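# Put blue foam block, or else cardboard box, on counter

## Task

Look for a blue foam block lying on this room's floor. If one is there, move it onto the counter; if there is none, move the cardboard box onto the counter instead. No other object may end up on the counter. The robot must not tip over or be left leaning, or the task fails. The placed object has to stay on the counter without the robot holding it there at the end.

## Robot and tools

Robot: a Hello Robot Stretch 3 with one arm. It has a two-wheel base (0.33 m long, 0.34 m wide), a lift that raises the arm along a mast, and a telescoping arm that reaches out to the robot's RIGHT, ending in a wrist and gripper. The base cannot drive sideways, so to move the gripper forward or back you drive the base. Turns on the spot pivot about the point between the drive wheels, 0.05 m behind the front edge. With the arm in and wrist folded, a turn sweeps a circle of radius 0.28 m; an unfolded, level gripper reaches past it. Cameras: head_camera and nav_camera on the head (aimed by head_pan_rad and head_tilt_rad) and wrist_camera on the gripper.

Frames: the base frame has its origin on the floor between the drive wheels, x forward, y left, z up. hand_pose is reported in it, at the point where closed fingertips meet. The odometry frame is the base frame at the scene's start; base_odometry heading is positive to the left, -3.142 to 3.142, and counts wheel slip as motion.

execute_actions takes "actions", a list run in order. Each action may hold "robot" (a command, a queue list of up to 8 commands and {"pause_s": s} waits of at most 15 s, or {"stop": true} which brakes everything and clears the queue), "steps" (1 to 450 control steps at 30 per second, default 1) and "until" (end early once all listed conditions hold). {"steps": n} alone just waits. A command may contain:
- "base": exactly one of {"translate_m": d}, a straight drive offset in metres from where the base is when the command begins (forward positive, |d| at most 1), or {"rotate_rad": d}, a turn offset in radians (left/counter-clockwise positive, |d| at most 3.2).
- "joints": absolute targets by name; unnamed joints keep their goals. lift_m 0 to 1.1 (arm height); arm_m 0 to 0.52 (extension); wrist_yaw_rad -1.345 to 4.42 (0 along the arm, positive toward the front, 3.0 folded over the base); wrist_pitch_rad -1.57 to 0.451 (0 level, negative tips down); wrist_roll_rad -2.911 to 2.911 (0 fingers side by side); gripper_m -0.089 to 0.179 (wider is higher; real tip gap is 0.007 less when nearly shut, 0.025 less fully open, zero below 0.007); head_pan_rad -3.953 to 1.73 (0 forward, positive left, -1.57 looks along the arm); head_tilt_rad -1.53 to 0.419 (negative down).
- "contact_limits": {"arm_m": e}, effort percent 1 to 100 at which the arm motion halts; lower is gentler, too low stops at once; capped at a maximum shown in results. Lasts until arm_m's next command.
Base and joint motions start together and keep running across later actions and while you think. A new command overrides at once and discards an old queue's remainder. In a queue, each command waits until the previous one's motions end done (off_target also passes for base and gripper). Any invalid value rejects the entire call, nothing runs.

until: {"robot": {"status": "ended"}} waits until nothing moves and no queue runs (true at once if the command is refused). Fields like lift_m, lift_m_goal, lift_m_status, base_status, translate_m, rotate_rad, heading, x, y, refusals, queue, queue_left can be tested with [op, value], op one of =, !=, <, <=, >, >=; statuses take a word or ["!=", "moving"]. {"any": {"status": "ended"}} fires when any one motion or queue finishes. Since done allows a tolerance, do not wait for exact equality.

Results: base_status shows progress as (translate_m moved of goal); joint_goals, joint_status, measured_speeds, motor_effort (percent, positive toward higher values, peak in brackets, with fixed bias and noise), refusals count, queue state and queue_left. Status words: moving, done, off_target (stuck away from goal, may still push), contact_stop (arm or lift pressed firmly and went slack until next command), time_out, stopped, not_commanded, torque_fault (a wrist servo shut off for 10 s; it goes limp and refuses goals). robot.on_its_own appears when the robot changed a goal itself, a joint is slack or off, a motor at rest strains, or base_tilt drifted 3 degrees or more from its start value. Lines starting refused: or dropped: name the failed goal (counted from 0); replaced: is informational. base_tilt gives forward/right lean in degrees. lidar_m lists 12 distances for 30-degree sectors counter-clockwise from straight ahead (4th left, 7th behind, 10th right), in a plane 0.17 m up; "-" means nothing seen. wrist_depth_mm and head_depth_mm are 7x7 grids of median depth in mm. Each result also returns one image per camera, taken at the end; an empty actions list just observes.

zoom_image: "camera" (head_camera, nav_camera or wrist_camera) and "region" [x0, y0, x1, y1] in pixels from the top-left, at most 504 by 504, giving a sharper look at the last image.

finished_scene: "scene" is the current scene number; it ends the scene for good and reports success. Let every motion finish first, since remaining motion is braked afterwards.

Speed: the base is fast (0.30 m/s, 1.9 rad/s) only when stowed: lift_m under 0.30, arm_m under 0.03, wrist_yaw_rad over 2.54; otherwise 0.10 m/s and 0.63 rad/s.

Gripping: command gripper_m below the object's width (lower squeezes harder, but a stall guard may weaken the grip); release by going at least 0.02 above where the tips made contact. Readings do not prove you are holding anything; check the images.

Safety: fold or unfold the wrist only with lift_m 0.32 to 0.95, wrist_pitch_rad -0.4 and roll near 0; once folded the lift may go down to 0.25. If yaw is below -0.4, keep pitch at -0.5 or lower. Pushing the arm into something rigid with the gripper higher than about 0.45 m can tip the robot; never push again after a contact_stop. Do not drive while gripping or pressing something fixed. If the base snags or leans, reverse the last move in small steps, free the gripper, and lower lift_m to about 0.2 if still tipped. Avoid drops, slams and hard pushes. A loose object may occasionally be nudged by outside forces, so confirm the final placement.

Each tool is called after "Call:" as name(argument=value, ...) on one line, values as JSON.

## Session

Call:
execute_actions(actions=[{"robot":{"joints":{"head_tilt_rad":-0.75}},"steps":100,"until":{"robot":{"status":"ended"}}}])

Scene clock: 0.97 s.
robot.base_odometry: x=+0.000 y=+0.000 heading=+0.000 (m, m, rad; robot's odometry frame)
robot.turned_by_wheels: +0.000 (rad since the last result)
robot.turned_by_imu: +0.000 (rad since the last result)
robot.base_tilt: forward=-1.9 right=-1.4 (deg)
robot.lidar_m: 1.47 1.77 1.78 2.06 3.18 1.30 1.50 2.00 2.00 1.88 1.21 1.62
robot.head_depth_mm: 1258 979 1941 1914 1582 1356 1181 / 1269 1444 2045 1885 1577 1353 1182 / 1269 2140 2247 1849 1571 1351 1181 / 2009 2328 2383 1908 1581 1355 1181 / 1968 2176 2310 1900 1573 1348 1182 / 1791 1993 2140 1934 1595 1349 1191 / 1667 1845 2020 1912 1583 1358 1178
robot.base_status: not_commanded
robot.joint_positions: lift_m=+0.444 arm_m=-0.001 wrist_yaw_rad=+2.829 wrist_pitch_rad=-0.405 wrist_roll_rad=-0.007 gripper_m=+0.037 head_pan_rad=+0.004 head_tilt_rad=-0.740
robot.joint_goals: lift_m=+0.444 arm_m=-0.001 wrist_yaw_rad=+2.829 wrist_pitch_rad=-0.405 wrist_roll_rad=-0.007 gripper_m=+0.037 head_pan_rad=+0.004 head_tilt_rad=-0.750
robot.joint_status: lift_m=not_commanded arm_m=not_commanded wrist_yaw_rad=not_commanded wrist_pitch_rad=not_commanded wrist_roll_rad=not_commanded gripper_m=not_commanded head_pan_rad=not_commanded head_tilt_rad=done
robot.measured_speeds: translate_m=+0.000 rotate_rad=+0.000 lift_m=+0.000 arm_m=+0.000 wrist_yaw_rad=+0.000 wrist_pitch_rad=+0.000 wrist_roll_rad=+0.000 head_pan_rad=+0.000 head_tilt_rad=+0.000
robot: refusals=0 queue=done queue_left=0
robot.motor_effort: left_wheel=+0(0) right_wheel=+1(1) lift_m=+36(36) arm_m=+0(0) wrist_yaw_rad=+0(0) wrist_pitch_rad=+5(5) wrist_roll_rad=+0(0) gripper_m=+0(0) head_pan_rad=+0(0) head_tilt_rad=-6(45) (%)
robot.hand_pose: x=+0.0484 y=+0.0712 z=+0.4599 quat_wxyz=(+0.249, +0.704, +0.034, +0.665) (m; robot's base frame)
robot.wrist_depth_mm: - - - - - - - / - - - - - - - / - - - - - - - / - 929 935 955 - - - / 727 760 811 794 803 811 826 / 652 - 638 674 666 678 697 / 564 - 575 584 584 603 602
pictures: head_camera (sideways: a quarter turn clockwise sets it upright), nav_camera (sideways: a quarter turn counterclockwise sets it upright), wrist_camera
Images, in order (width x height): head_camera 896x504, nav_camera 672x504, wrist_camera 644x364.

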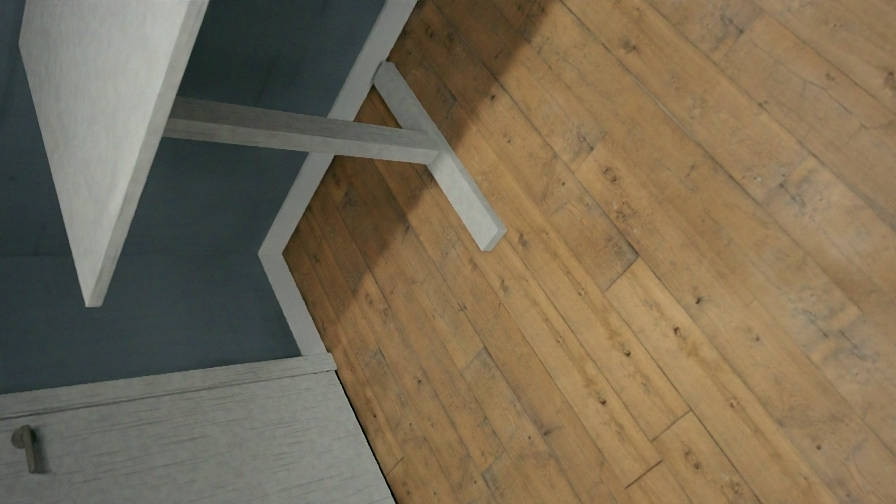

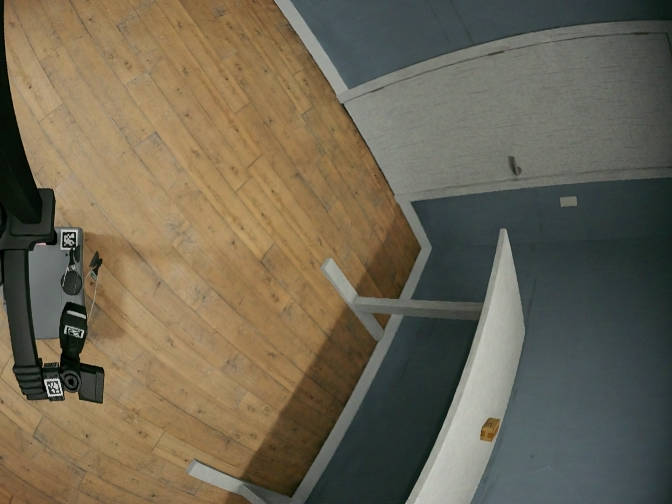

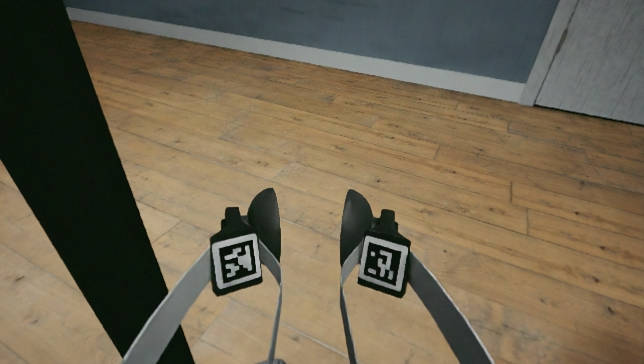

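Call:
execute_actions(actions=[{"robot":{"joints":{"head_pan_rad":-1.8,"lift_m":0.27}},"steps":100,"until":{"robot":{"status":"ended"}}}])

Call:
execute_actions(actions=[{"robot":{"base":{"rotate_rad":2.0},"joints":{"head_pan_rad":0.3}},"steps":100,"until":{"robot":{"status":"ended"}}}])

Scene clock: 3.47 s.
robot.base_odometry: x=+0.000 y=+0.000 heading=+0.000 (m, m, rad; robot's odometry frame)
robot.turned_by_wheels: +0.000 (rad since the last result)
robot.turned_by_imu: +0.000 (rad since the last result)
robot.base_tilt: forward=-1.9 right=-1.4 (deg)
robot.lidar_m: 1.48 1.76 1.78 2.05 3.17 1.30 1.50 2.00 2.00 1.87 1.21 1.61
robot.head_depth_mm: 1798 1970 2176 1891 1584 1354 1189 / 1903 2107 2279 1933 1582 1356 1188 / 2014 2252 2392 1917 1589 1360 1185 / 2132 2415 2409 1923 1583 1367 1183 / 2183 2416 2424 1921 1590 1346 1184 / 1952 2156 2290 1891 1593 1352 1182 / 1770 1947 2080 1899 1592 1366 1191
robot.base_status: not_commanded
robot.joint_positions: lift_m=+0.270 arm_m=-0.001 wrist_yaw_rad=+2.829 wrist_pitch_rad=-0.405 wrist_roll_rad=-0.007 gripper_m=+0.037 head_pan_rad=-1.793 head_tilt_rad=-0.741
robot.joint_goals: lift_m=+0.270 arm_m=-0.001 wrist_yaw_rad=+2.829 wrist_pitch_rad=-0.405 wrist_roll_rad=-0.007 gripper_m=+0.037 head_pan_rad=-1.800 head_tilt_rad=-0.750
robot.joint_status: lift_m=done arm_m=not_commanded wrist_yaw_rad=not_commanded wrist_pitch_rad=not_commanded wrist_roll_rad=not_commanded gripper_m=not_commanded head_pan_rad=done head_tilt_rad=done
robot.measured_speeds: translate_m=+0.000 rotate_rad=+0.000 lift_m=+0.000 arm_m=+0.000 wrist_yaw_rad=+0.000 wrist_pitch_rad=+0.000 wrist_roll_rad=+0.000 head_pan_rad=+0.000 head_tilt_rad=+0.000
robot: refusals=0 queue=done queue_left=0
robot.motor_effort: left_wheel=-1(1) right_wheel=+1(1) lift_m=+20(35) arm_m=+0(0) wrist_yaw_rad=+0(0) wrist_pitch_rad=+5(5) wrist_roll_rad=+0(0) gripper_m=+0(1) head_pan_rad=-3(39) head_tilt_rad=-5(6) (%)
robot.hand_pose: x=+0.0484 y=+0.0712 z=+0.2861 quat_wxyz=(+0.249, +0.704, +0.034, +0.665) (m; robot's base frame)
robot.wrist_depth_mm: - - - - - - - / - - - - - - - / - 815 832 867 879 896 929 / - 660 666 690 682 683 733 / 517 544 572 556 562 574 590 / 453 - - 465 465 483 490 / - - - 408 415 423 425
pictures: head_camera (sideways: a quarter turn clockwise sets it upright), nav_camera (sideways: a quarter turn counterclockwise sets it upright), wrist_camera
Images, in order (width x height): head_camera 896x504, nav_camera 672x504, wrist_camera 644x364.

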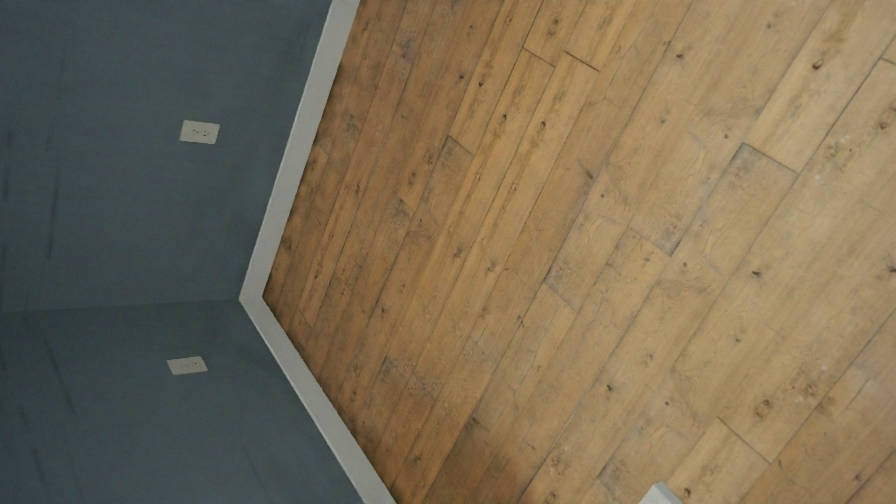

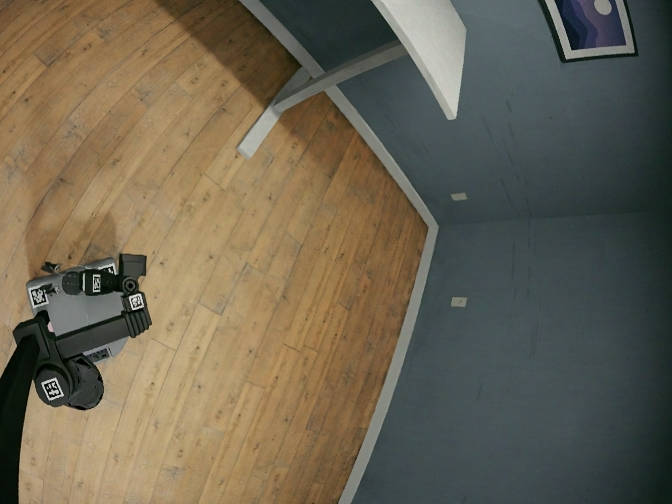

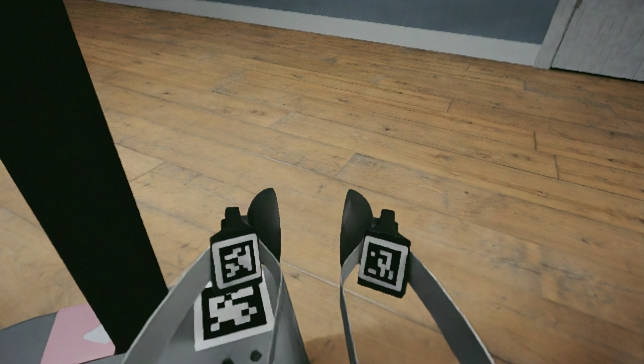

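Scene clock: 5.87 s.
robot.base_odometry: x=+0.000 y=+0.000 heading=+2.000 (m, m, rad; robot's odometry frame)
robot.turned_by_wheels: +2.000 (rad since the last result)
robot.turned_by_imu: +1.990 (rad since the last result)
robot.base_tilt: forward=-1.9 right=-1.4 (deg)
robot.lidar_m: 3.06 1.30 1.42 2.01 2.00 2.00 1.21 1.61 1.47 1.77 1.78 1.95
robot.head_depth_mm: 2787 3075 2385 1886 1566 1352 1188 / 2850 3041 2378 1898 1574 1345 1181 / 2746 3080 2405 1899 1584 1353 1177 / 2774 3039 2378 1921 1582 1357 1181 / 2739 2929 1864 1755 1576 1361 1186 / 1429 1249 1423 1674 1583 1361 1185 / 1437 1246 1421 1674 1581 1359 1181
robot.base_status: done (rotate_rad +1.9999 of +2.0000)
robot.joint_positions: lift_m=+0.270 arm_m=-0.001 wrist_yaw_rad=+2.829 wrist_pitch_rad=-0.405 wrist_roll_rad=-0.007 gripper_m=+0.037 head_pan_rad=+0.293 head_tilt_rad=-0.741
robot.joint_goals: lift_m=+0.270 arm_m=-0.001 wrist_yaw_rad=+2.829 wrist_pitch_rad=-0.405 wrist_roll_rad=-0.007 gripper_m=+0.037 head_pan_rad=+0.300 head_tilt_rad=-0.750
robot.joint_status: lift_m=done arm_m=not_commanded wrist_yaw_rad=not_commanded wrist_pitch_rad=not_commanded wrist_roll_rad=not_commanded gripper_m=not_commanded head_pan_rad=done head_tilt_rad=done
robot.measured_speeds: translate_m=+0.000 rotate_rad=+0.000 lift_m=+0.000 arm_m=+0.000 wrist_yaw_rad=+0.000 wrist_pitch_rad=+0.000 wrist_roll_rad=+0.000 head_pan_rad=+0.000 head_tilt_rad=+0.000
robot: refusals=0 queue=done queue_left=0
robot.motor_effort: left_wheel=-3(13) right_wheel=+2(10) lift_m=+20(20) arm_m=+0(0) wrist_yaw_rad=+0(1) wrist_pitch_rad=+5(5) wrist_roll_rad=+0(0) gripper_m=-1(0) head_pan_rad=+4(36) head_tilt_rad=-5(5) (%)
robot.hand_pose: x=+0.0484 y=+0.0712 z=+0.2861 quat_wxyz=(+0.249, +0.704, +0.034, +0.665) (m; robot's base frame)
robot.wrist_depth_mm: - - - - - - 945 / - - - - - - - / - 859 863 867 863 886 920 / - 664 659 682 687 708 702 / 525 537 568 560 569 568 585 / 454 - - 467 472 488 491 / - - - 411 417 428 426
pictures: head_camera (sideways: a quarter turn clockwise sets it upright), nav_camera (sideways: a quarter turn counterclockwise sets it upright), wrist_camera
Images, in order (width x height): head_camera 896x504, nav_camera 672x504, wrist_camera 644x364.

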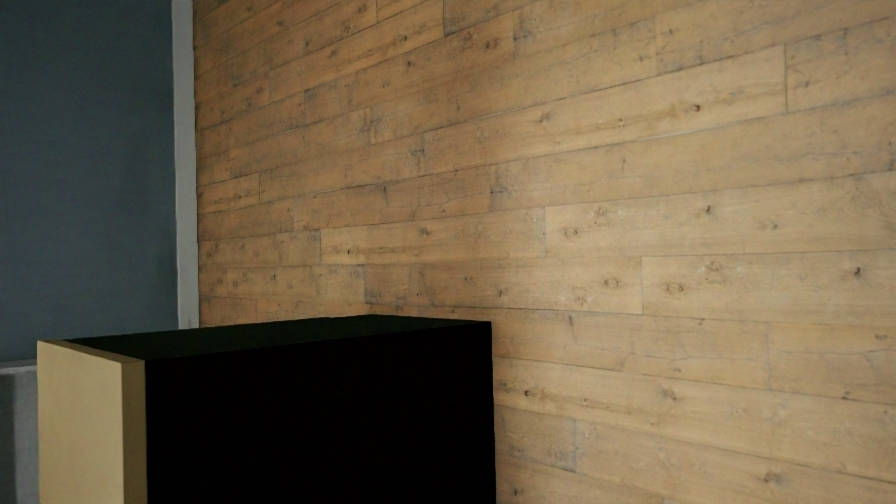

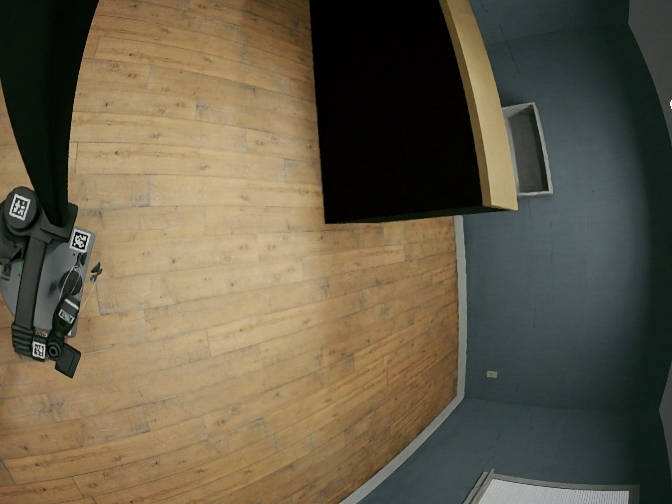

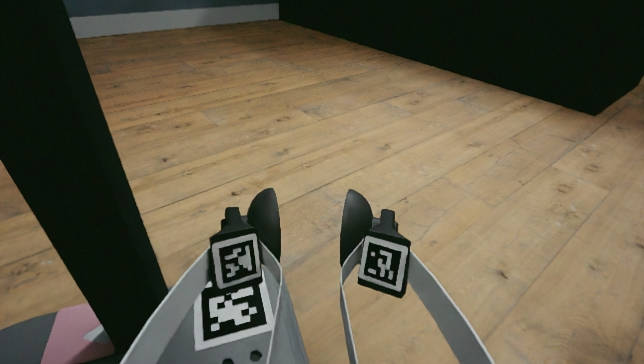

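Call:
execute_actions(actions=[{"robot":[{"base":{"rotate_rad":0.13},"joints":{"head_pan_rad":1.7,"head_tilt_rad":-0.7}},{"base":{"translate_m":1.0}},{"base":{"translate_m":1.0}},{"base":{"translate_m":0.2}}],"steps":450,"until":{"robot":{"status":"ended"}}}])

Scene clock: 19.60 s.
robot.base_odometry: x=-1.167 y=+1.865 heading=+2.130 (m, m, rad; robot's odometry frame)
robot.turned_by_wheels: +0.130 (rad since the last result)
robot.turned_by_imu: +0.133 (rad since the last result)
robot.base_tilt: forward=-1.9 right=-1.4 (deg)
robot.lidar_m: 1.03 1.03 1.10 1.76 0.72 0.78 3.43 2.43 1.45 1.27 1.28 1.17
robot.head_depth_mm: 2230 2476 2253 1908 1635 1386 1197 / 2224 2502 2529 1974 1631 1379 1208 / 2209 2441 2521 1983 1628 1384 1201 / 2210 2469 2555 1987 1637 1384 1203 / 2187 2426 2563 1988 1631 1389 1208 / 2065 1912 1796 1885 - - - / 1784 1288 - - - - 1167
robot.base_status: done (translate_m +0.2000 of +0.2000)
robot.joint_positions: lift_m=+0.270 arm_m=-0.001 wrist_yaw_rad=+2.829 wrist_pitch_rad=-0.405 wrist_roll_rad=-0.007 gripper_m=+0.037 head_pan_rad=+1.693 head_tilt_rad=-0.705
robot.joint_goals: lift_m=+0.270 arm_m=-0.001 wrist_yaw_rad=+2.829 wrist_pitch_rad=-0.405 wrist_roll_rad=-0.007 gripper_m=+0.037 head_pan_rad=+1.700 head_tilt_rad=-0.700
robot.joint_status: lift_m=done arm_m=not_commanded wrist_yaw_rad=not_commanded wrist_pitch_rad=not_commanded wrist_roll_rad=not_commanded gripper_m=not_commanded head_pan_rad=done head_tilt_rad=done
robot.measured_speeds: translate_m=+0.000 rotate_rad=+0.000 lift_m=+0.000 arm_m=+0.000 wrist_yaw_rad=+0.000 wrist_pitch_rad=+0.000 wrist_roll_rad=+0.000 head_pan_rad=+0.000 head_tilt_rad=+0.000
robot: refusals=0 queue=done queue_left=0
robot.motor_effort: left_wheel=-4(14) right_wheel=+2(8) lift_m=+21(21) arm_m=+0(1) wrist_yaw_rad=+0(1) wrist_pitch_rad=+5(5) wrist_roll_rad=+0(0) gripper_m=-1(1) head_pan_rad=+3(41) head_tilt_rad=+2(9) (%)
robot.hand_pose: x=+0.0484 y=+0.0712 z=+0.2861 quat_wxyz=(+0.249, +0.704, +0.034, +0.665) (m; robot's base frame)
robot.wrist_depth_mm: - - - - - 962 759 / - - - - - - 808 / - 818 848 859 895 917 825 / - 664 675 671 691 699 706 / 526 546 561 551 564 568 587 / 453 - - 477 464 484 484 / - - - 411 419 423 421
pictures: head_camera (sideways: a quarter turn clockwise sets it upright), nav_camera (sideways: a quarter turn counterclockwise sets it upright), wrist_camera
Images, in order (width x height): head_camera 896x504, nav_camera 672x504, wrist_camera 644x364.

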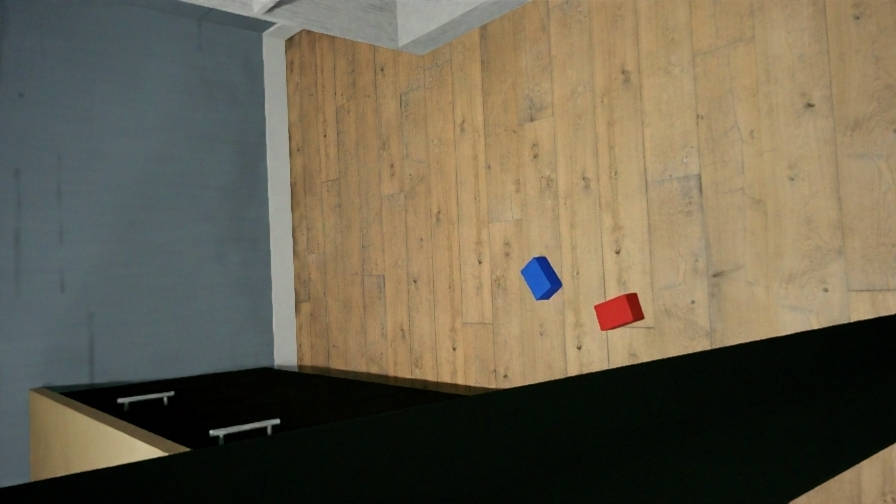

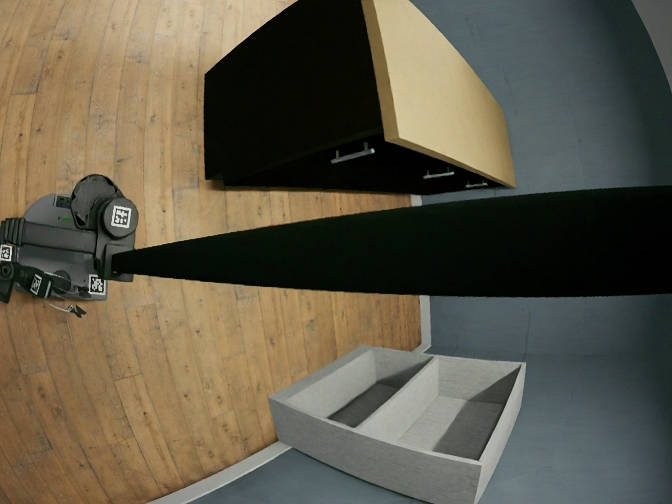

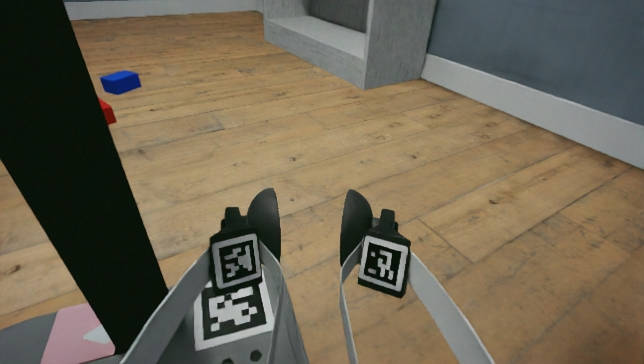

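Call:
execute_actions(actions=[{"robot":[{"base":{"rotate_rad":1.75}},{"base":{"translate_m":0.48}},{"base":{"rotate_rad":1.57},"joints":{"lift_m":0.34,"head_pan_rad":-1.57,"head_tilt_rad":-1.05}},{"joints":{"wrist_yaw_rad":-0.4,"gripper_m":0.175}},{"joints":{"arm_m":0.2,"lift_m":0.2,"wrist_pitch_rad":-0.5}}],"steps":450,"until":{"robot":{"status":"ended"}}},{"steps":200,"until":{"robot":{"status":"ended"}}}])

Scene clock: 33.83 s.
robot.base_odometry: x=-1.522 y=+1.542 heading=-0.834 (m, m, rad; robot's odometry frame)
robot.turned_by_wheels: +3.320 (rad since the last result)
robot.turned_by_imu: +3.306 (rad since the last result)
robot.base_tilt: forward=-1.9 right=-1.4 (deg)
robot.lidar_m: 0.57 2.66 1.85 1.75 1.52 1.06 1.00 0.78 1.28 1.50 0.45 0.35
robot.head_depth_mm: 2015 1882 1646 1466 1319 1208 1121 / 1992 1904 1662 1477 1336 1213 - / 2021 1881 1656 1475 1369 1214 - / 1992 1894 1665 1485 1326 1220 1115 / 1995 1882 1683 1495 1337 1219 1116 / 1406 1375 1356 1423 1300 1210 1118 / 932 913 912 892 882 933 1117
robot.base_status: done (rotate_rad +1.5699 of +1.5700)
robot.joint_positions: lift_m=+0.200 arm_m=+0.200 wrist_yaw_rad=-0.398 wrist_pitch_rad=-0.513 wrist_roll_rad=-0.007 gripper_m=+0.175 head_pan_rad=-1.563 head_tilt_rad=-1.038
robot.joint_goals: lift_m=+0.200 arm_m=+0.200 wrist_yaw_rad=-0.400 wrist_pitch_rad=-0.500 wrist_roll_rad=-0.007 gripper_m=+0.175 head_pan_rad=-1.570 head_tilt_rad=-1.050
robot.joint_status: lift_m=done arm_m=done wrist_yaw_rad=done wrist_pitch_rad=done wrist_roll_rad=not_commanded gripper_m=done head_pan_rad=done head_tilt_rad=done
robot.measured_speeds: translate_m=+0.000 rotate_rad=+0.000 lift_m=+0.000 arm_m=+0.000 wrist_yaw_rad=+0.000 wrist_pitch_rad=+0.000 wrist_roll_rad=+0.000 head_pan_rad=+0.000 head_tilt_rad=+0.000
robot: refusals=0 queue=done queue_left=0
robot.motor_effort: left_wheel=-4(14) right_wheel=+2(9) lift_m=+20(52) arm_m=+5(6) wrist_yaw_rad=-2(2) wrist_pitch_rad=+4(5) wrist_roll_rad=+0(0) gripper_m=+0(97) head_pan_rad=-3(38) head_tilt_rad=-7(34) (%)
robot.hand_pose: x=-0.1035 y=-0.5395 z=+0.1925 quat_wxyz=(+0.638, +0.042, -0.703, -0.311) (m; robot's base frame)
robot.wrist_depth_mm: 897 919 960 - 817 744 667 / 681 685 688 730 729 628 553 / 541 544 563 572 586 595 510 / 454 458 472 475 482 499 497 / 397 396 399 402 410 429 425 / - 334 347 347 357 354 379 / 297 304 311 315 316 321 325
pictures: head_camera (sideways: a quarter turn clockwise sets it upright), nav_camera (sideways: a quarter turn counterclockwise sets it upright), wrist_camera
Images, in order (width x height): head_camera 896x504, nav_camera 672x504, wrist_camera 644x364.

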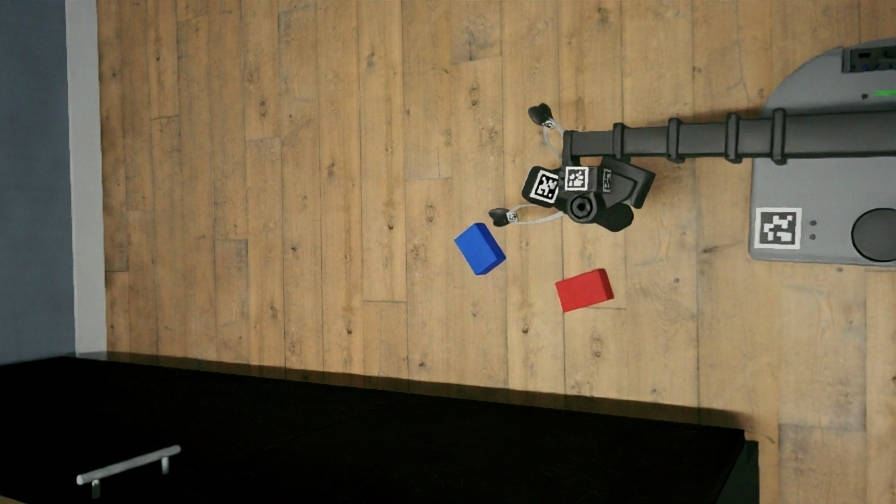

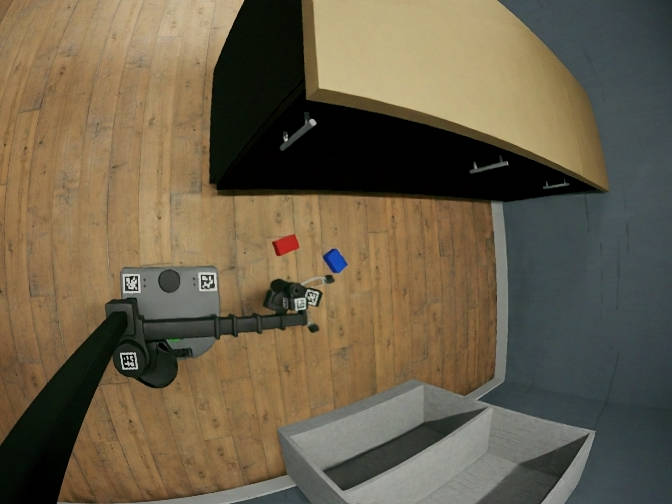

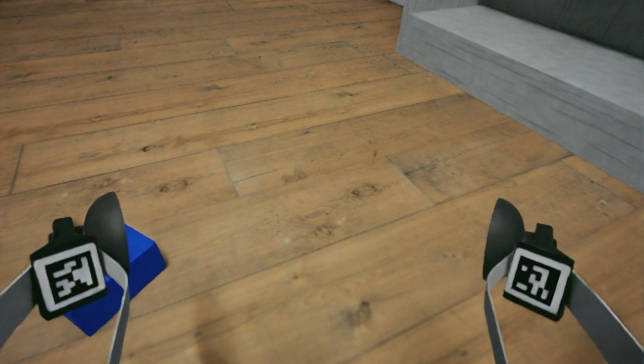

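Call:
execute_actions(actions=[{"robot":[{"base":{"translate_m":0.15},"joints":{"wrist_yaw_rad":-0.8,"arm_m":0.42,"wrist_pitch_rad":-0.52}},{"base":{"rotate_rad":0.08},"joints":{"lift_m":0.13}}],"steps":450,"until":{"robot":{"status":"ended"}}}])

Scene clock: 38.20 s.
robot.base_odometry: x=-1.421 y=+1.431 heading=-0.754 (m, m, rad; robot's odometry frame)
robot.turned_by_wheels: +0.080 (rad since the last result)
robot.turned_by_imu: +0.079 (rad since the last result)
robot.base_tilt: forward=-2.0 right=-1.3 (deg)
robot.lidar_m: 0.71 2.45 1.82 1.76 1.60 1.18 1.15 0.92 1.40 0.53 0.23 0.25
robot.head_depth_mm: 1973 1891 1644 1472 1330 1213 1125 / 1982 1885 1650 1486 1330 1211 - / 1990 1878 1674 1529 1296 1226 - / 1836 1817 1638 1471 1333 1216 1119 / 681 808 851 896 944 1045 1116 / 636 547 488 451 543 782 1116 / 640 550 480 428 406 815 1133
robot.base_status: done (rotate_rad +0.0799 of +0.0800)
robot.joint_positions: lift_m=+0.130 arm_m=+0.420 wrist_yaw_rad=-0.798 wrist_pitch_rad=-0.532 wrist_roll_rad=-0.007 gripper_m=+0.175 head_pan_rad=-1.563 head_tilt_rad=-1.038
robot.joint_goals: lift_m=+0.130 arm_m=+0.420 wrist_yaw_rad=-0.800 wrist_pitch_rad=-0.520 wrist_roll_rad=-0.007 gripper_m=+0.175 head_pan_rad=-1.570 head_tilt_rad=-1.050
robot.joint_status: lift_m=done arm_m=done wrist_yaw_rad=done wrist_pitch_rad=done wrist_roll_rad=not_commanded gripper_m=done head_pan_rad=done head_tilt_rad=done
robot.measured_speeds: translate_m=+0.000 rotate_rad=+0.000 lift_m=+0.000 arm_m=+0.000 wrist_yaw_rad=+0.000 wrist_pitch_rad=+0.000 wrist_roll_rad=+0.000 head_pan_rad=+0.000 head_tilt_rad=+0.000
robot: refusals=0 queue=done queue_left=0
robot.motor_effort: left_wheel=-3(12) right_wheel=+3(8) lift_m=+20(21) arm_m=+4(5) wrist_yaw_rad=-2(6) wrist_pitch_rad=+4(5) wrist_roll_rad=+0(0) gripper_m=+0(0) head_pan_rad=-2(2) head_tilt_rad=-7(7) (%)
robot.hand_pose: x=-0.1708 y=-0.7102 z=+0.1184 quat_wxyz=(+0.559, -0.092, -0.699, -0.437) (m; robot's base frame)
robot.wrist_depth_mm: 655 679 703 739 716 646 556 / 499 521 534 544 556 585 562 / 405 414 427 439 441 448 464 / 338 347 353 359 368 374 384 / 303 304 303 310 316 328 325 / - 261 267 270 274 272 287 / 229 234 237 197 242 247 248
pictures: head_camera (sideways: a quarter turn clockwise sets it upright), nav_camera (sideways: a quarter turn counterclockwise sets it upright), wrist_camera
Images, in order (width x height): head_camera 896x504, nav_camera 672x504, wrist_camera 644x364.

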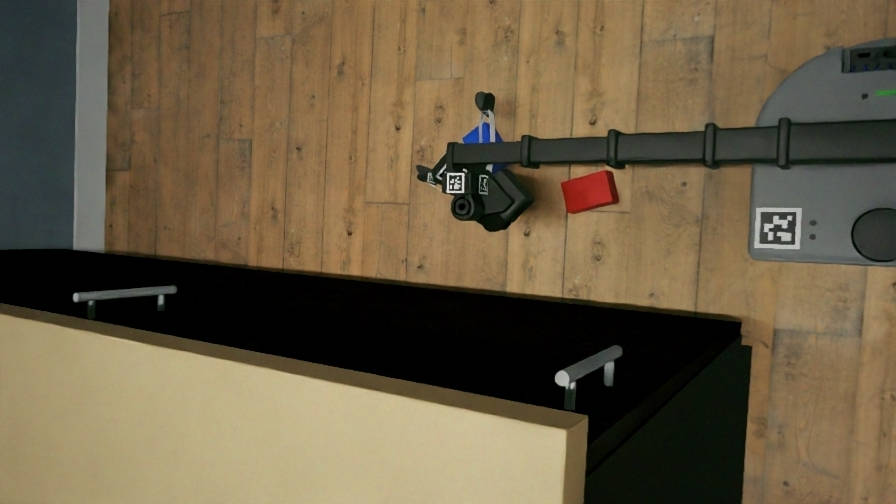

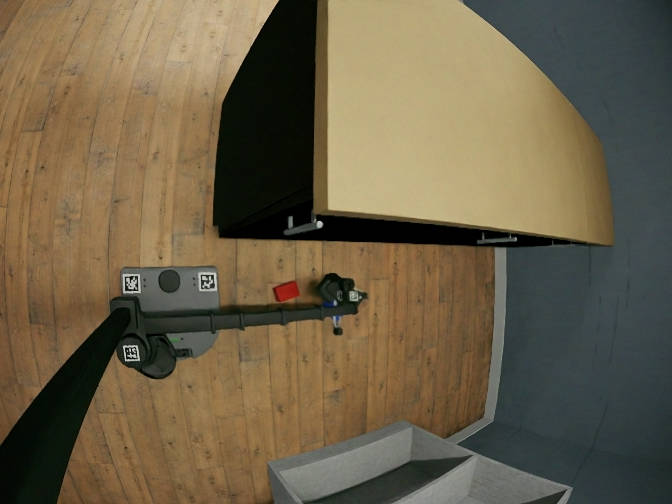

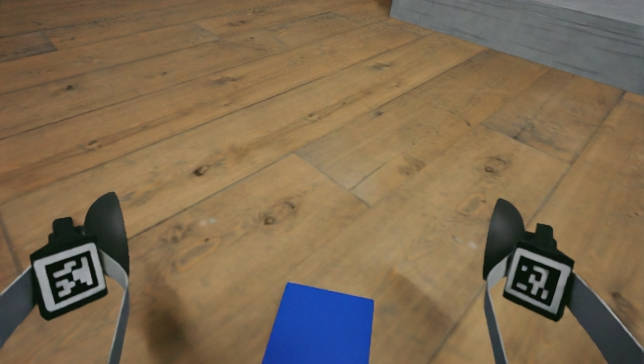

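Call:
execute_actions(actions=[{"robot":[{"base":{"rotate_rad":0.02},"joints":{"arm_m":0.39}},{"joints":{"lift_m":0.05}}],"steps":450,"until":{"robot":{"status":"ended"}}}])

Scene clock: 40.87 s.
robot.base_odometry: x=-1.421 y=+1.431 heading=-0.734 (m, m, rad; robot's odometry frame)
robot.turned_by_wheels: +0.020 (rad since the last result)
robot.turned_by_imu: +0.019 (rad since the last result)
robot.base_tilt: forward=-1.9 right=-1.4 (deg)
robot.lidar_m: 3.31 2.41 1.80 1.76 1.57 1.18 1.15 0.92 1.40 0.50 0.23 0.25
robot.head_depth_mm: 1957 1893 1643 1473 1321 1207 1125 / 1971 1868 1668 1480 1326 1212 - / 1993 1890 1665 1507 1285 1218 - / 1451 1643 1607 1483 1338 1211 1117 / 659 734 784 841 901 1172 1119 / 635 547 488 440 531 804 1121 / 639 549 481 429 416 853 1119
robot.base_status: done (rotate_rad +0.0199 of +0.0200)
robot.joint_positions: lift_m=+0.051 arm_m=+0.390 wrist_yaw_rad=-0.798 wrist_pitch_rad=-0.532 wrist_roll_rad=-0.007 gripper_m=+0.175 head_pan_rad=-1.563 head_tilt_rad=-1.038
robot.joint_goals: lift_m=+0.050 arm_m=+0.390 wrist_yaw_rad=-0.800 wrist_pitch_rad=-0.520 wrist_roll_rad=-0.007 gripper_m=+0.175 head_pan_rad=-1.570 head_tilt_rad=-1.050
robot.joint_status: lift_m=done arm_m=done wrist_yaw_rad=done wrist_pitch_rad=done wrist_roll_rad=not_commanded gripper_m=done head_pan_rad=done head_tilt_rad=done
robot.measured_speeds: translate_m=+0.000 rotate_rad=+0.000 lift_m=+0.000 arm_m=+0.000 wrist_yaw_rad=+0.000 wrist_pitch_rad=+0.000 wrist_roll_rad=+0.000 head_pan_rad=+0.000 head_tilt_rad=+0.000
robot: refusals=0 queue=done queue_left=0
robot.motor_effort: left_wheel=-4(13) right_wheel=+3(9) lift_m=+20(20) arm_m=-4(4) wrist_yaw_rad=-3(2) wrist_pitch_rad=+4(4) wrist_roll_rad=+0(0) gripper_m=+0(1) head_pan_rad=-4(2) head_tilt_rad=-7(7) (%)
robot.hand_pose: x=-0.1708 y=-0.6808 z=+0.0384 quat_wxyz=(+0.559, -0.092, -0.699, -0.437) (m; robot's base frame)
robot.wrist_depth_mm: 448 459 483 494 520 536 535 / 345 351 357 371 377 388 406 / 277 282 289 296 301 305 317 / 235 238 241 181 251 255 259 / 206 205 196 155 214 223 220 / - 178 137 136 186 185 195 / 158 160 144 127 165 168 169
pictures: head_camera (sideways: a quarter turn clockwise sets it upright), nav_camera (sideways: a quarter turn counterclockwise sets it upright), wrist_camera
Images, in order (width x height): head_camera 896x504, nav_camera 672x504, wrist_camera 644x364.

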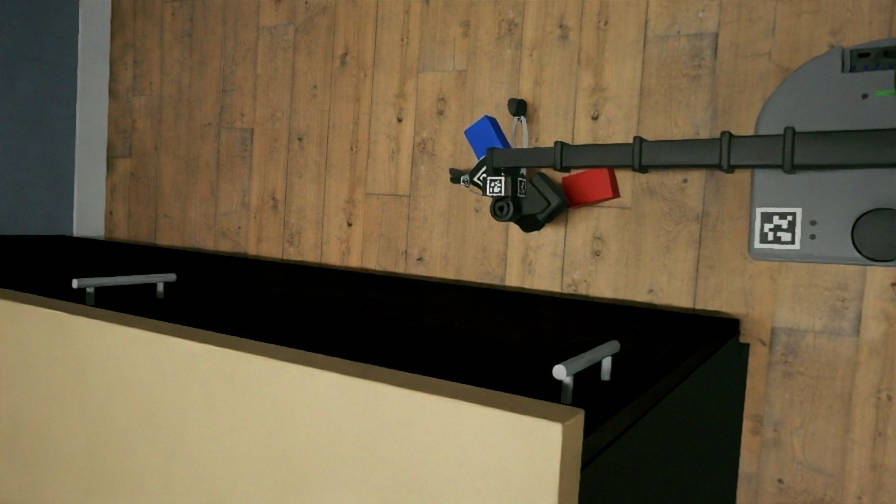

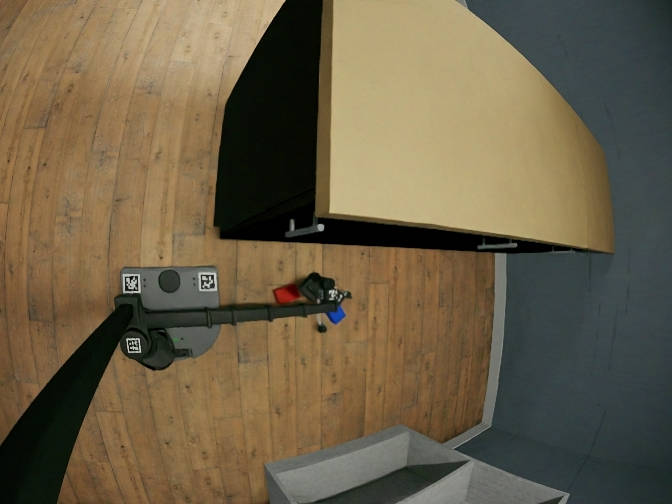

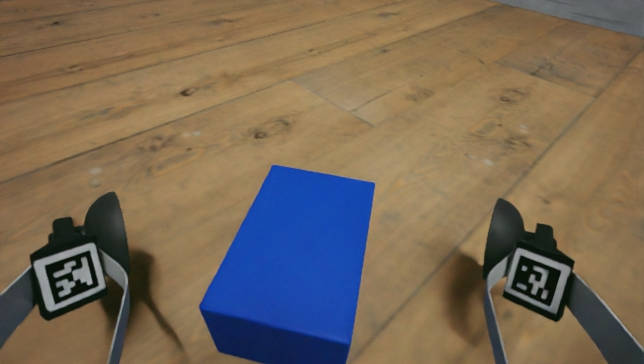

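Call:
execute_actions(actions=[{"robot":[{"joints":{"lift_m":0.043}},{"joints":{"gripper_m":0.015}},{"pause_s":0.4},{"joints":{"lift_m":0.15}}],"steps":450,"until":{"robot":{"status":"ended"}}},{"robot":{"base":{"rotate_rad":-0.25},"joints":{"lift_m":1.03,"wrist_yaw_rad":-0.2,"head_tilt_rad":-0.5,"head_pan_rad":-1.4}},"steps":450,"until":{"robot":{"status":"ended"}}}])

Scene clock: 54.53 s.
robot.base_odometry: x=-1.421 y=+1.431 heading=-0.984 (m, m, rad; robot's odometry frame)
robot.turned_by_wheels: -0.250 (rad since the last result)
robot.turned_by_imu: -0.252 (rad since the last result)
robot.base_tilt: forward=-1.9 right=-1.4 (deg)
robot.lidar_m: 0.38 3.23 1.98 1.76 1.76 1.30 1.15 0.91 1.32 2.02 0.27 0.23
robot.head_depth_mm: 1719 1834 - 2296 1990 1603 1334 / 1730 1855 2064 2271 1987 1602 1333 / 1718 1887 2042 2238 1992 1571 1339 / 1717 1857 2031 2270 1991 1603 1330 / 1719 1831 1432 1442 1435 1476 1276 / 1721 1833 1196 794 644 699 699 / 1718 1834 1187 795 596 478 418
robot.base_status: done (rotate_rad -0.2499 of -0.2500)
robot.joint_positions: lift_m=+1.029 arm_m=+0.390 wrist_yaw_rad=-0.203 wrist_pitch_rad=-0.536 wrist_roll_rad=-0.007 gripper_m=+0.019 head_pan_rad=-1.407 head_tilt_rad=-0.507
robot.joint_goals: lift_m=+1.030 arm_m=+0.390 wrist_yaw_rad=-0.200 wrist_pitch_rad=-0.520 wrist_roll_rad=-0.007 gripper_m=+0.018 head_pan_rad=-1.400 head_tilt_rad=-0.500
robot.joint_status: lift_m=done arm_m=done wrist_yaw_rad=done wrist_pitch_rad=done wrist_roll_rad=not_commanded gripper_m=done head_pan_rad=done head_tilt_rad=done
robot.measured_speeds: translate_m=+0.000 rotate_rad=+0.000 lift_m=+0.000 arm_m=+0.000 wrist_yaw_rad=+0.000 wrist_pitch_rad=+0.000 wrist_roll_rad=+0.000 head_pan_rad=+0.000 head_tilt_rad=+0.000
robot: refusals=0 queue=done queue_left=0
robot.motor_effort: left_wheel=+2(9) right_wheel=-1(6) lift_m=+50(52) arm_m=-5(5) wrist_yaw_rad=+3(4) wrist_pitch_rad=+6(5) wrist_roll_rad=+0(0) gripper_m=-22(100) head_pan_rad=+3(16) head_tilt_rad=+4(38) (%)
robot.hand_pose: x=-0.0635 y=-0.7389 z=+1.0165 quat_wxyz=(+0.662, +0.118, -0.695, -0.255) (m; robot's base frame)
robot.wrist_depth_mm: - - - - - 725 723 / 886 - - - - 816 763 / 798 - - - - 881 801 / 730 - - 169 - 896 824 / 685 - 144 145 - - 768 / 609 - 126 127 - - 689 / 571 - - 121 - - 924
pictures: head_camera (sideways: a quarter turn clockwise sets it upright), nav_camera (sideways: a quarter turn counterclockwise sets it upright), wrist_camera
Images, in order (width x height): head_camera 896x504, nav_camera 672x504, wrist_camera 644x364.

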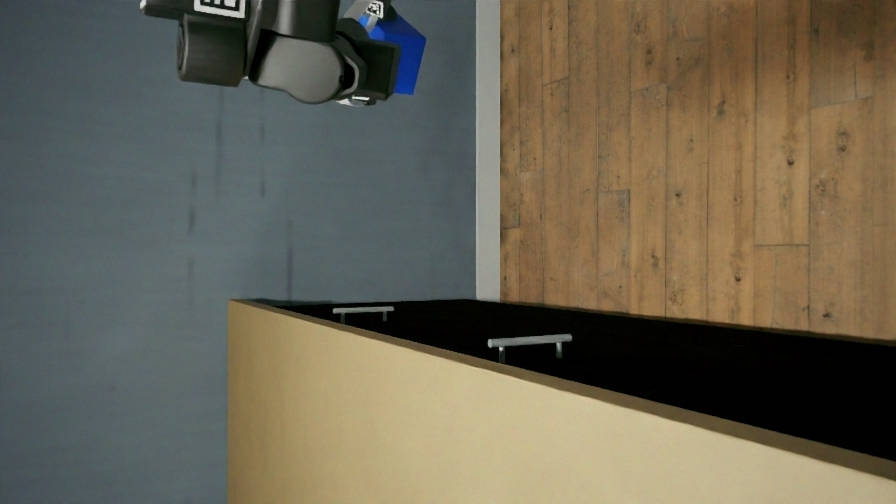

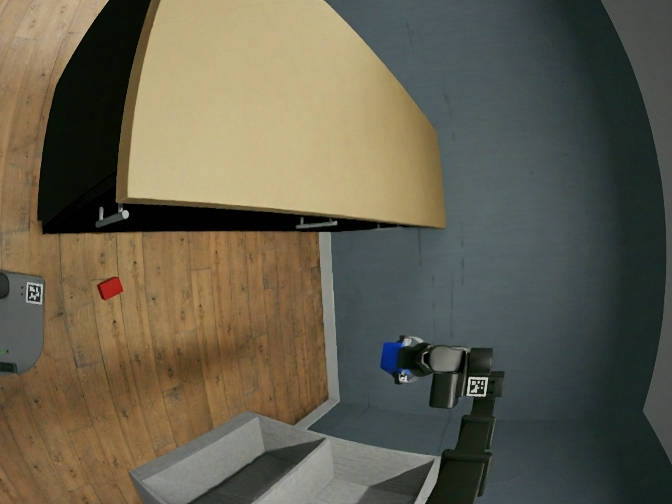

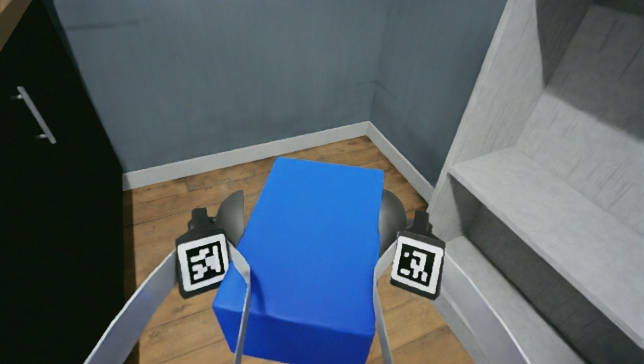

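Call:
execute_actions(actions=[{"robot":[{"base":{"rotate_rad":0.47},"joints":{"wrist_yaw_rad":1.0,"arm_m":0.5}},{"joints":{"lift_m":0.968}}],"steps":450,"until":{"robot":{"status":"ended"}}}])

Scene clock: 57.87 s.
robot.base_odometry: x=-1.421 y=+1.431 heading=-0.514 (m, m, rad; robot's odometry frame)
robot.turned_by_wheels: +0.470 (rad since the last result)
robot.turned_by_imu: +0.469 (rad since the last result)
robot.base_tilt: forward=-1.9 right=-1.4 (deg)
robot.lidar_m: 3.53 2.04 1.76 1.76 1.33 1.15 0.92 1.28 2.02 0.30 0.23 0.34
robot.head_depth_mm: 1697 1806 - 1060 1805 1596 1325 / 1769 1871 1402 762 668 1027 1268 / 1842 1943 1200 766 598 507 707 / 1930 2087 1201 760 597 479 414 / 2020 2201 1196 795 599 477 399 / 2124 2330 2456 794 598 478 399 / 2238 2437 2722 795 597 479 398
robot.base_status: done (rotate_rad +0.4699 of +0.4700)
robot.joint_positions: lift_m=+0.968 arm_m=+0.500 wrist_yaw_rad=+0.997 wrist_pitch_rad=-0.536 wrist_roll_rad=-0.007 gripper_m=+0.019 head_pan_rad=-1.407 head_tilt_rad=-0.507
robot.joint_goals: lift_m=+0.968 arm_m=+0.500 wrist_yaw_rad=+1.000 wrist_pitch_rad=-0.520 wrist_roll_rad=-0.007 gripper_m=+0.018 head_pan_rad=-1.400 head_tilt_rad=-0.500
robot.joint_status: lift_m=done arm_m=done wrist_yaw_rad=done wrist_pitch_rad=done wrist_roll_rad=not_commanded gripper_m=done head_pan_rad=done head_tilt_rad=done
robot.measured_speeds: translate_m=+0.000 rotate_rad=+0.000 lift_m=+0.000 arm_m=+0.000 wrist_yaw_rad=+0.000 wrist_pitch_rad=+0.000 wrist_roll_rad=+0.000 head_pan_rad=+0.000 head_tilt_rad=+0.000
robot: refusals=0 queue=done queue_left=0
robot.motor_effort: left_wheel=-3(10) right_wheel=+2(7) lift_m=+20(51) arm_m=+4(5) wrist_yaw_rad=+3(6) wrist_pitch_rad=+6(6) wrist_roll_rad=+0(0) gripper_m=-23(22) head_pan_rad=+3(4) head_tilt_rad=+4(4) (%)
robot.hand_pose: x=+0.1532 y=-0.7576 z=+0.9555 quat_wxyz=(+0.691, +0.490, -0.506, +0.163) (m; robot's base frame)
robot.wrist_depth_mm: - - - - - 541 571 / 355 364 367 381 391 400 414 / 290 294 295 303 313 318 323 / 243 246 251 170 260 263 269 / 209 213 144 145 219 224 228 / 185 187 126 126 185 196 198 / 165 166 161 122 171 175 176
pictures: head_camera (sideways: a quarter turn clockwise sets it upright), nav_camera (sideways: a quarter turn counterclockwise sets it upright), wrist_camera
Images, in order (width x height): head_camera 896x504, nav_camera 672x504, wrist_camera 644x364.

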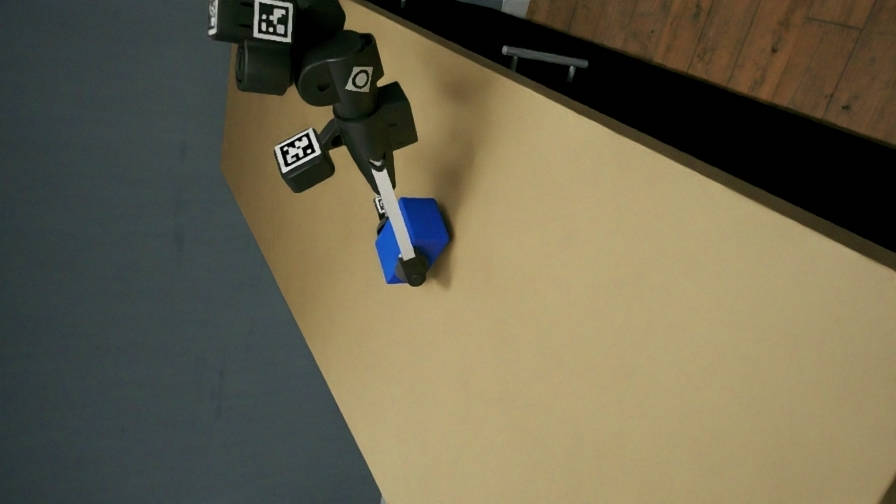

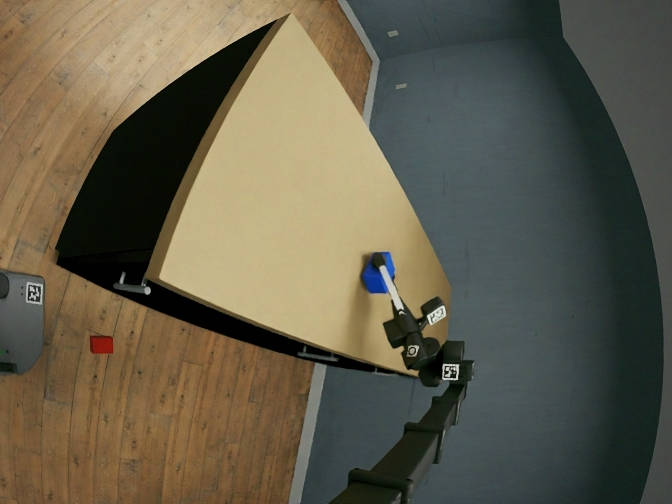

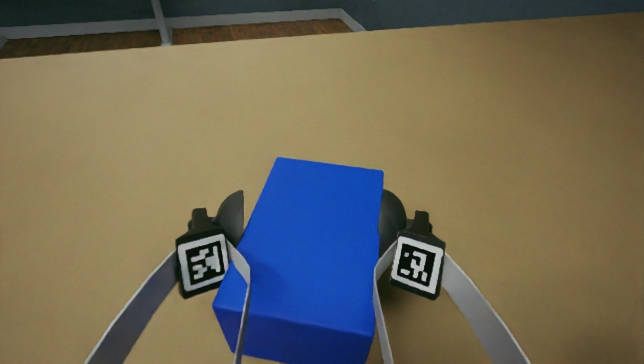

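Call:
execute_actions(actions=[{"robot":[{"joints":{"lift_m":0.955}},{"joints":{"gripper_m":0.13}},{"joints":{"lift_m":1.04}}],"steps":450,"until":{"robot":{"status":"ended"}}}])

Scene clock: 61.83 s.
robot.base_odometry: x=-1.421 y=+1.431 heading=-0.514 (m, m, rad; robot's odometry frame)
robot.turned_by_wheels: +0.000 (rad since the last result)
robot.turned_by_imu: -0.001 (rad since the last result)
robot.base_tilt: forward=-1.9 right=-1.4 (deg)
robot.lidar_m: 3.53 2.04 1.76 1.76 1.33 1.15 0.92 1.28 2.02 0.30 0.23 0.34
robot.head_depth_mm: 1686 - 1118 1057 1811 1597 1328 / 1770 1871 1057 798 669 1016 1272 / 1834 1964 1120 799 598 507 711 / 1928 2097 1290 770 598 478 414 / 2018 2189 1195 797 600 477 398 / 2147 2337 2452 797 598 478 398 / 2226 2470 2752 798 596 476 399
robot.base_status: done (rotate_rad +0.4699 of +0.4700)
robot.joint_positions: lift_m=+1.040 arm_m=+0.500 wrist_yaw_rad=+0.997 wrist_pitch_rad=-0.536 wrist_roll_rad=-0.007 gripper_m=+0.130 head_pan_rad=-1.407 head_tilt_rad=-0.507
robot.joint_goals: lift_m=+1.040 arm_m=+0.500 wrist_yaw_rad=+1.000 wrist_pitch_rad=-0.520 wrist_roll_rad=-0.007 gripper_m=+0.130 head_pan_rad=-1.400 head_tilt_rad=-0.500
robot.joint_status: lift_m=done arm_m=done wrist_yaw_rad=done wrist_pitch_rad=done wrist_roll_rad=not_commanded gripper_m=done head_pan_rad=done head_tilt_rad=done
robot.measured_speeds: translate_m=+0.000 rotate_rad=+0.000 lift_m=+0.000 arm_m=+0.000 wrist_yaw_rad=+0.000 wrist_pitch_rad=+0.000 wrist_roll_rad=+0.000 head_pan_rad=+0.000 head_tilt_rad=+0.000
robot: refusals=0 queue=done queue_left=0
robot.motor_effort: left_wheel=-3(3) right_wheel=+2(3) lift_m=+50(51) arm_m=+3(3) wrist_yaw_rad=+2(2) wrist_pitch_rad=+6(5) wrist_roll_rad=+0(0) gripper_m=+0(94) head_pan_rad=+3(3) head_tilt_rad=+4(4) (%)
robot.hand_pose: x=+0.1532 y=-0.7576 z=+1.0265 quat_wxyz=(+0.691, +0.490, -0.506, +0.163) (m; robot's base frame)
robot.wrist_depth_mm: - - - - - - - / - - - - 540 561 580 / 405 407 414 428 435 442 451 / 340 348 353 355 360 369 378 / 293 - 302 307 312 317 318 / 266 252 266 220 271 280 278 / 227 232 230 196 241 243 246
pictures: head_camera (sideways: a quarter turn clockwise sets it upright), nav_camera (sideways: a quarter turn counterclockwise sets it upright), wrist_camera
Images, in order (width x height): head_camera 896x504, nav_camera 672x504, wrist_camera 644x364.

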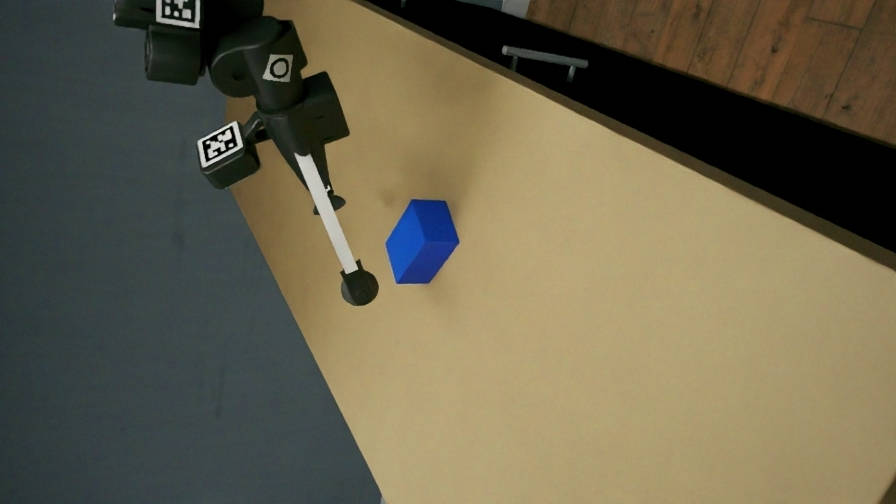

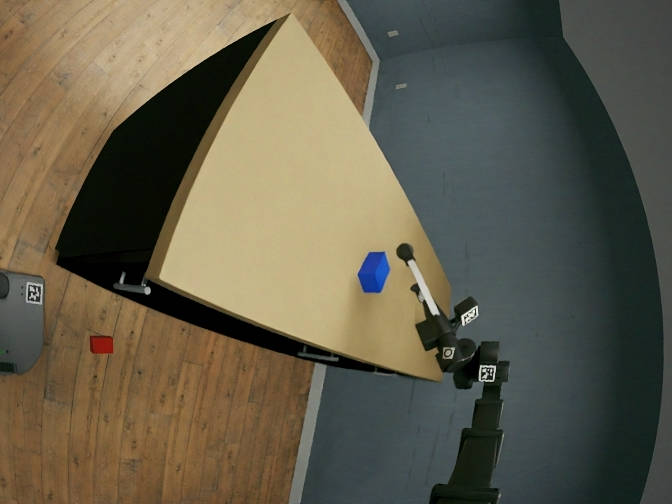

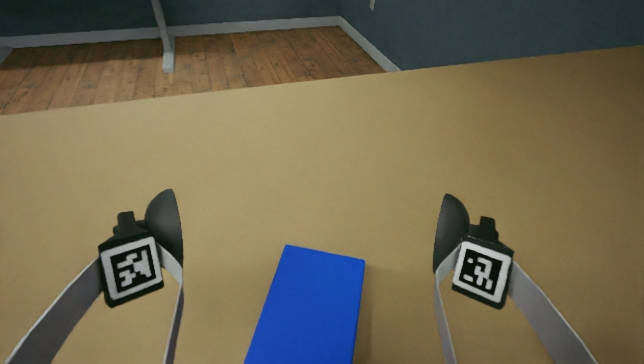

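Call:
finished_scene(scene=2)

The scene is finished: the task was done.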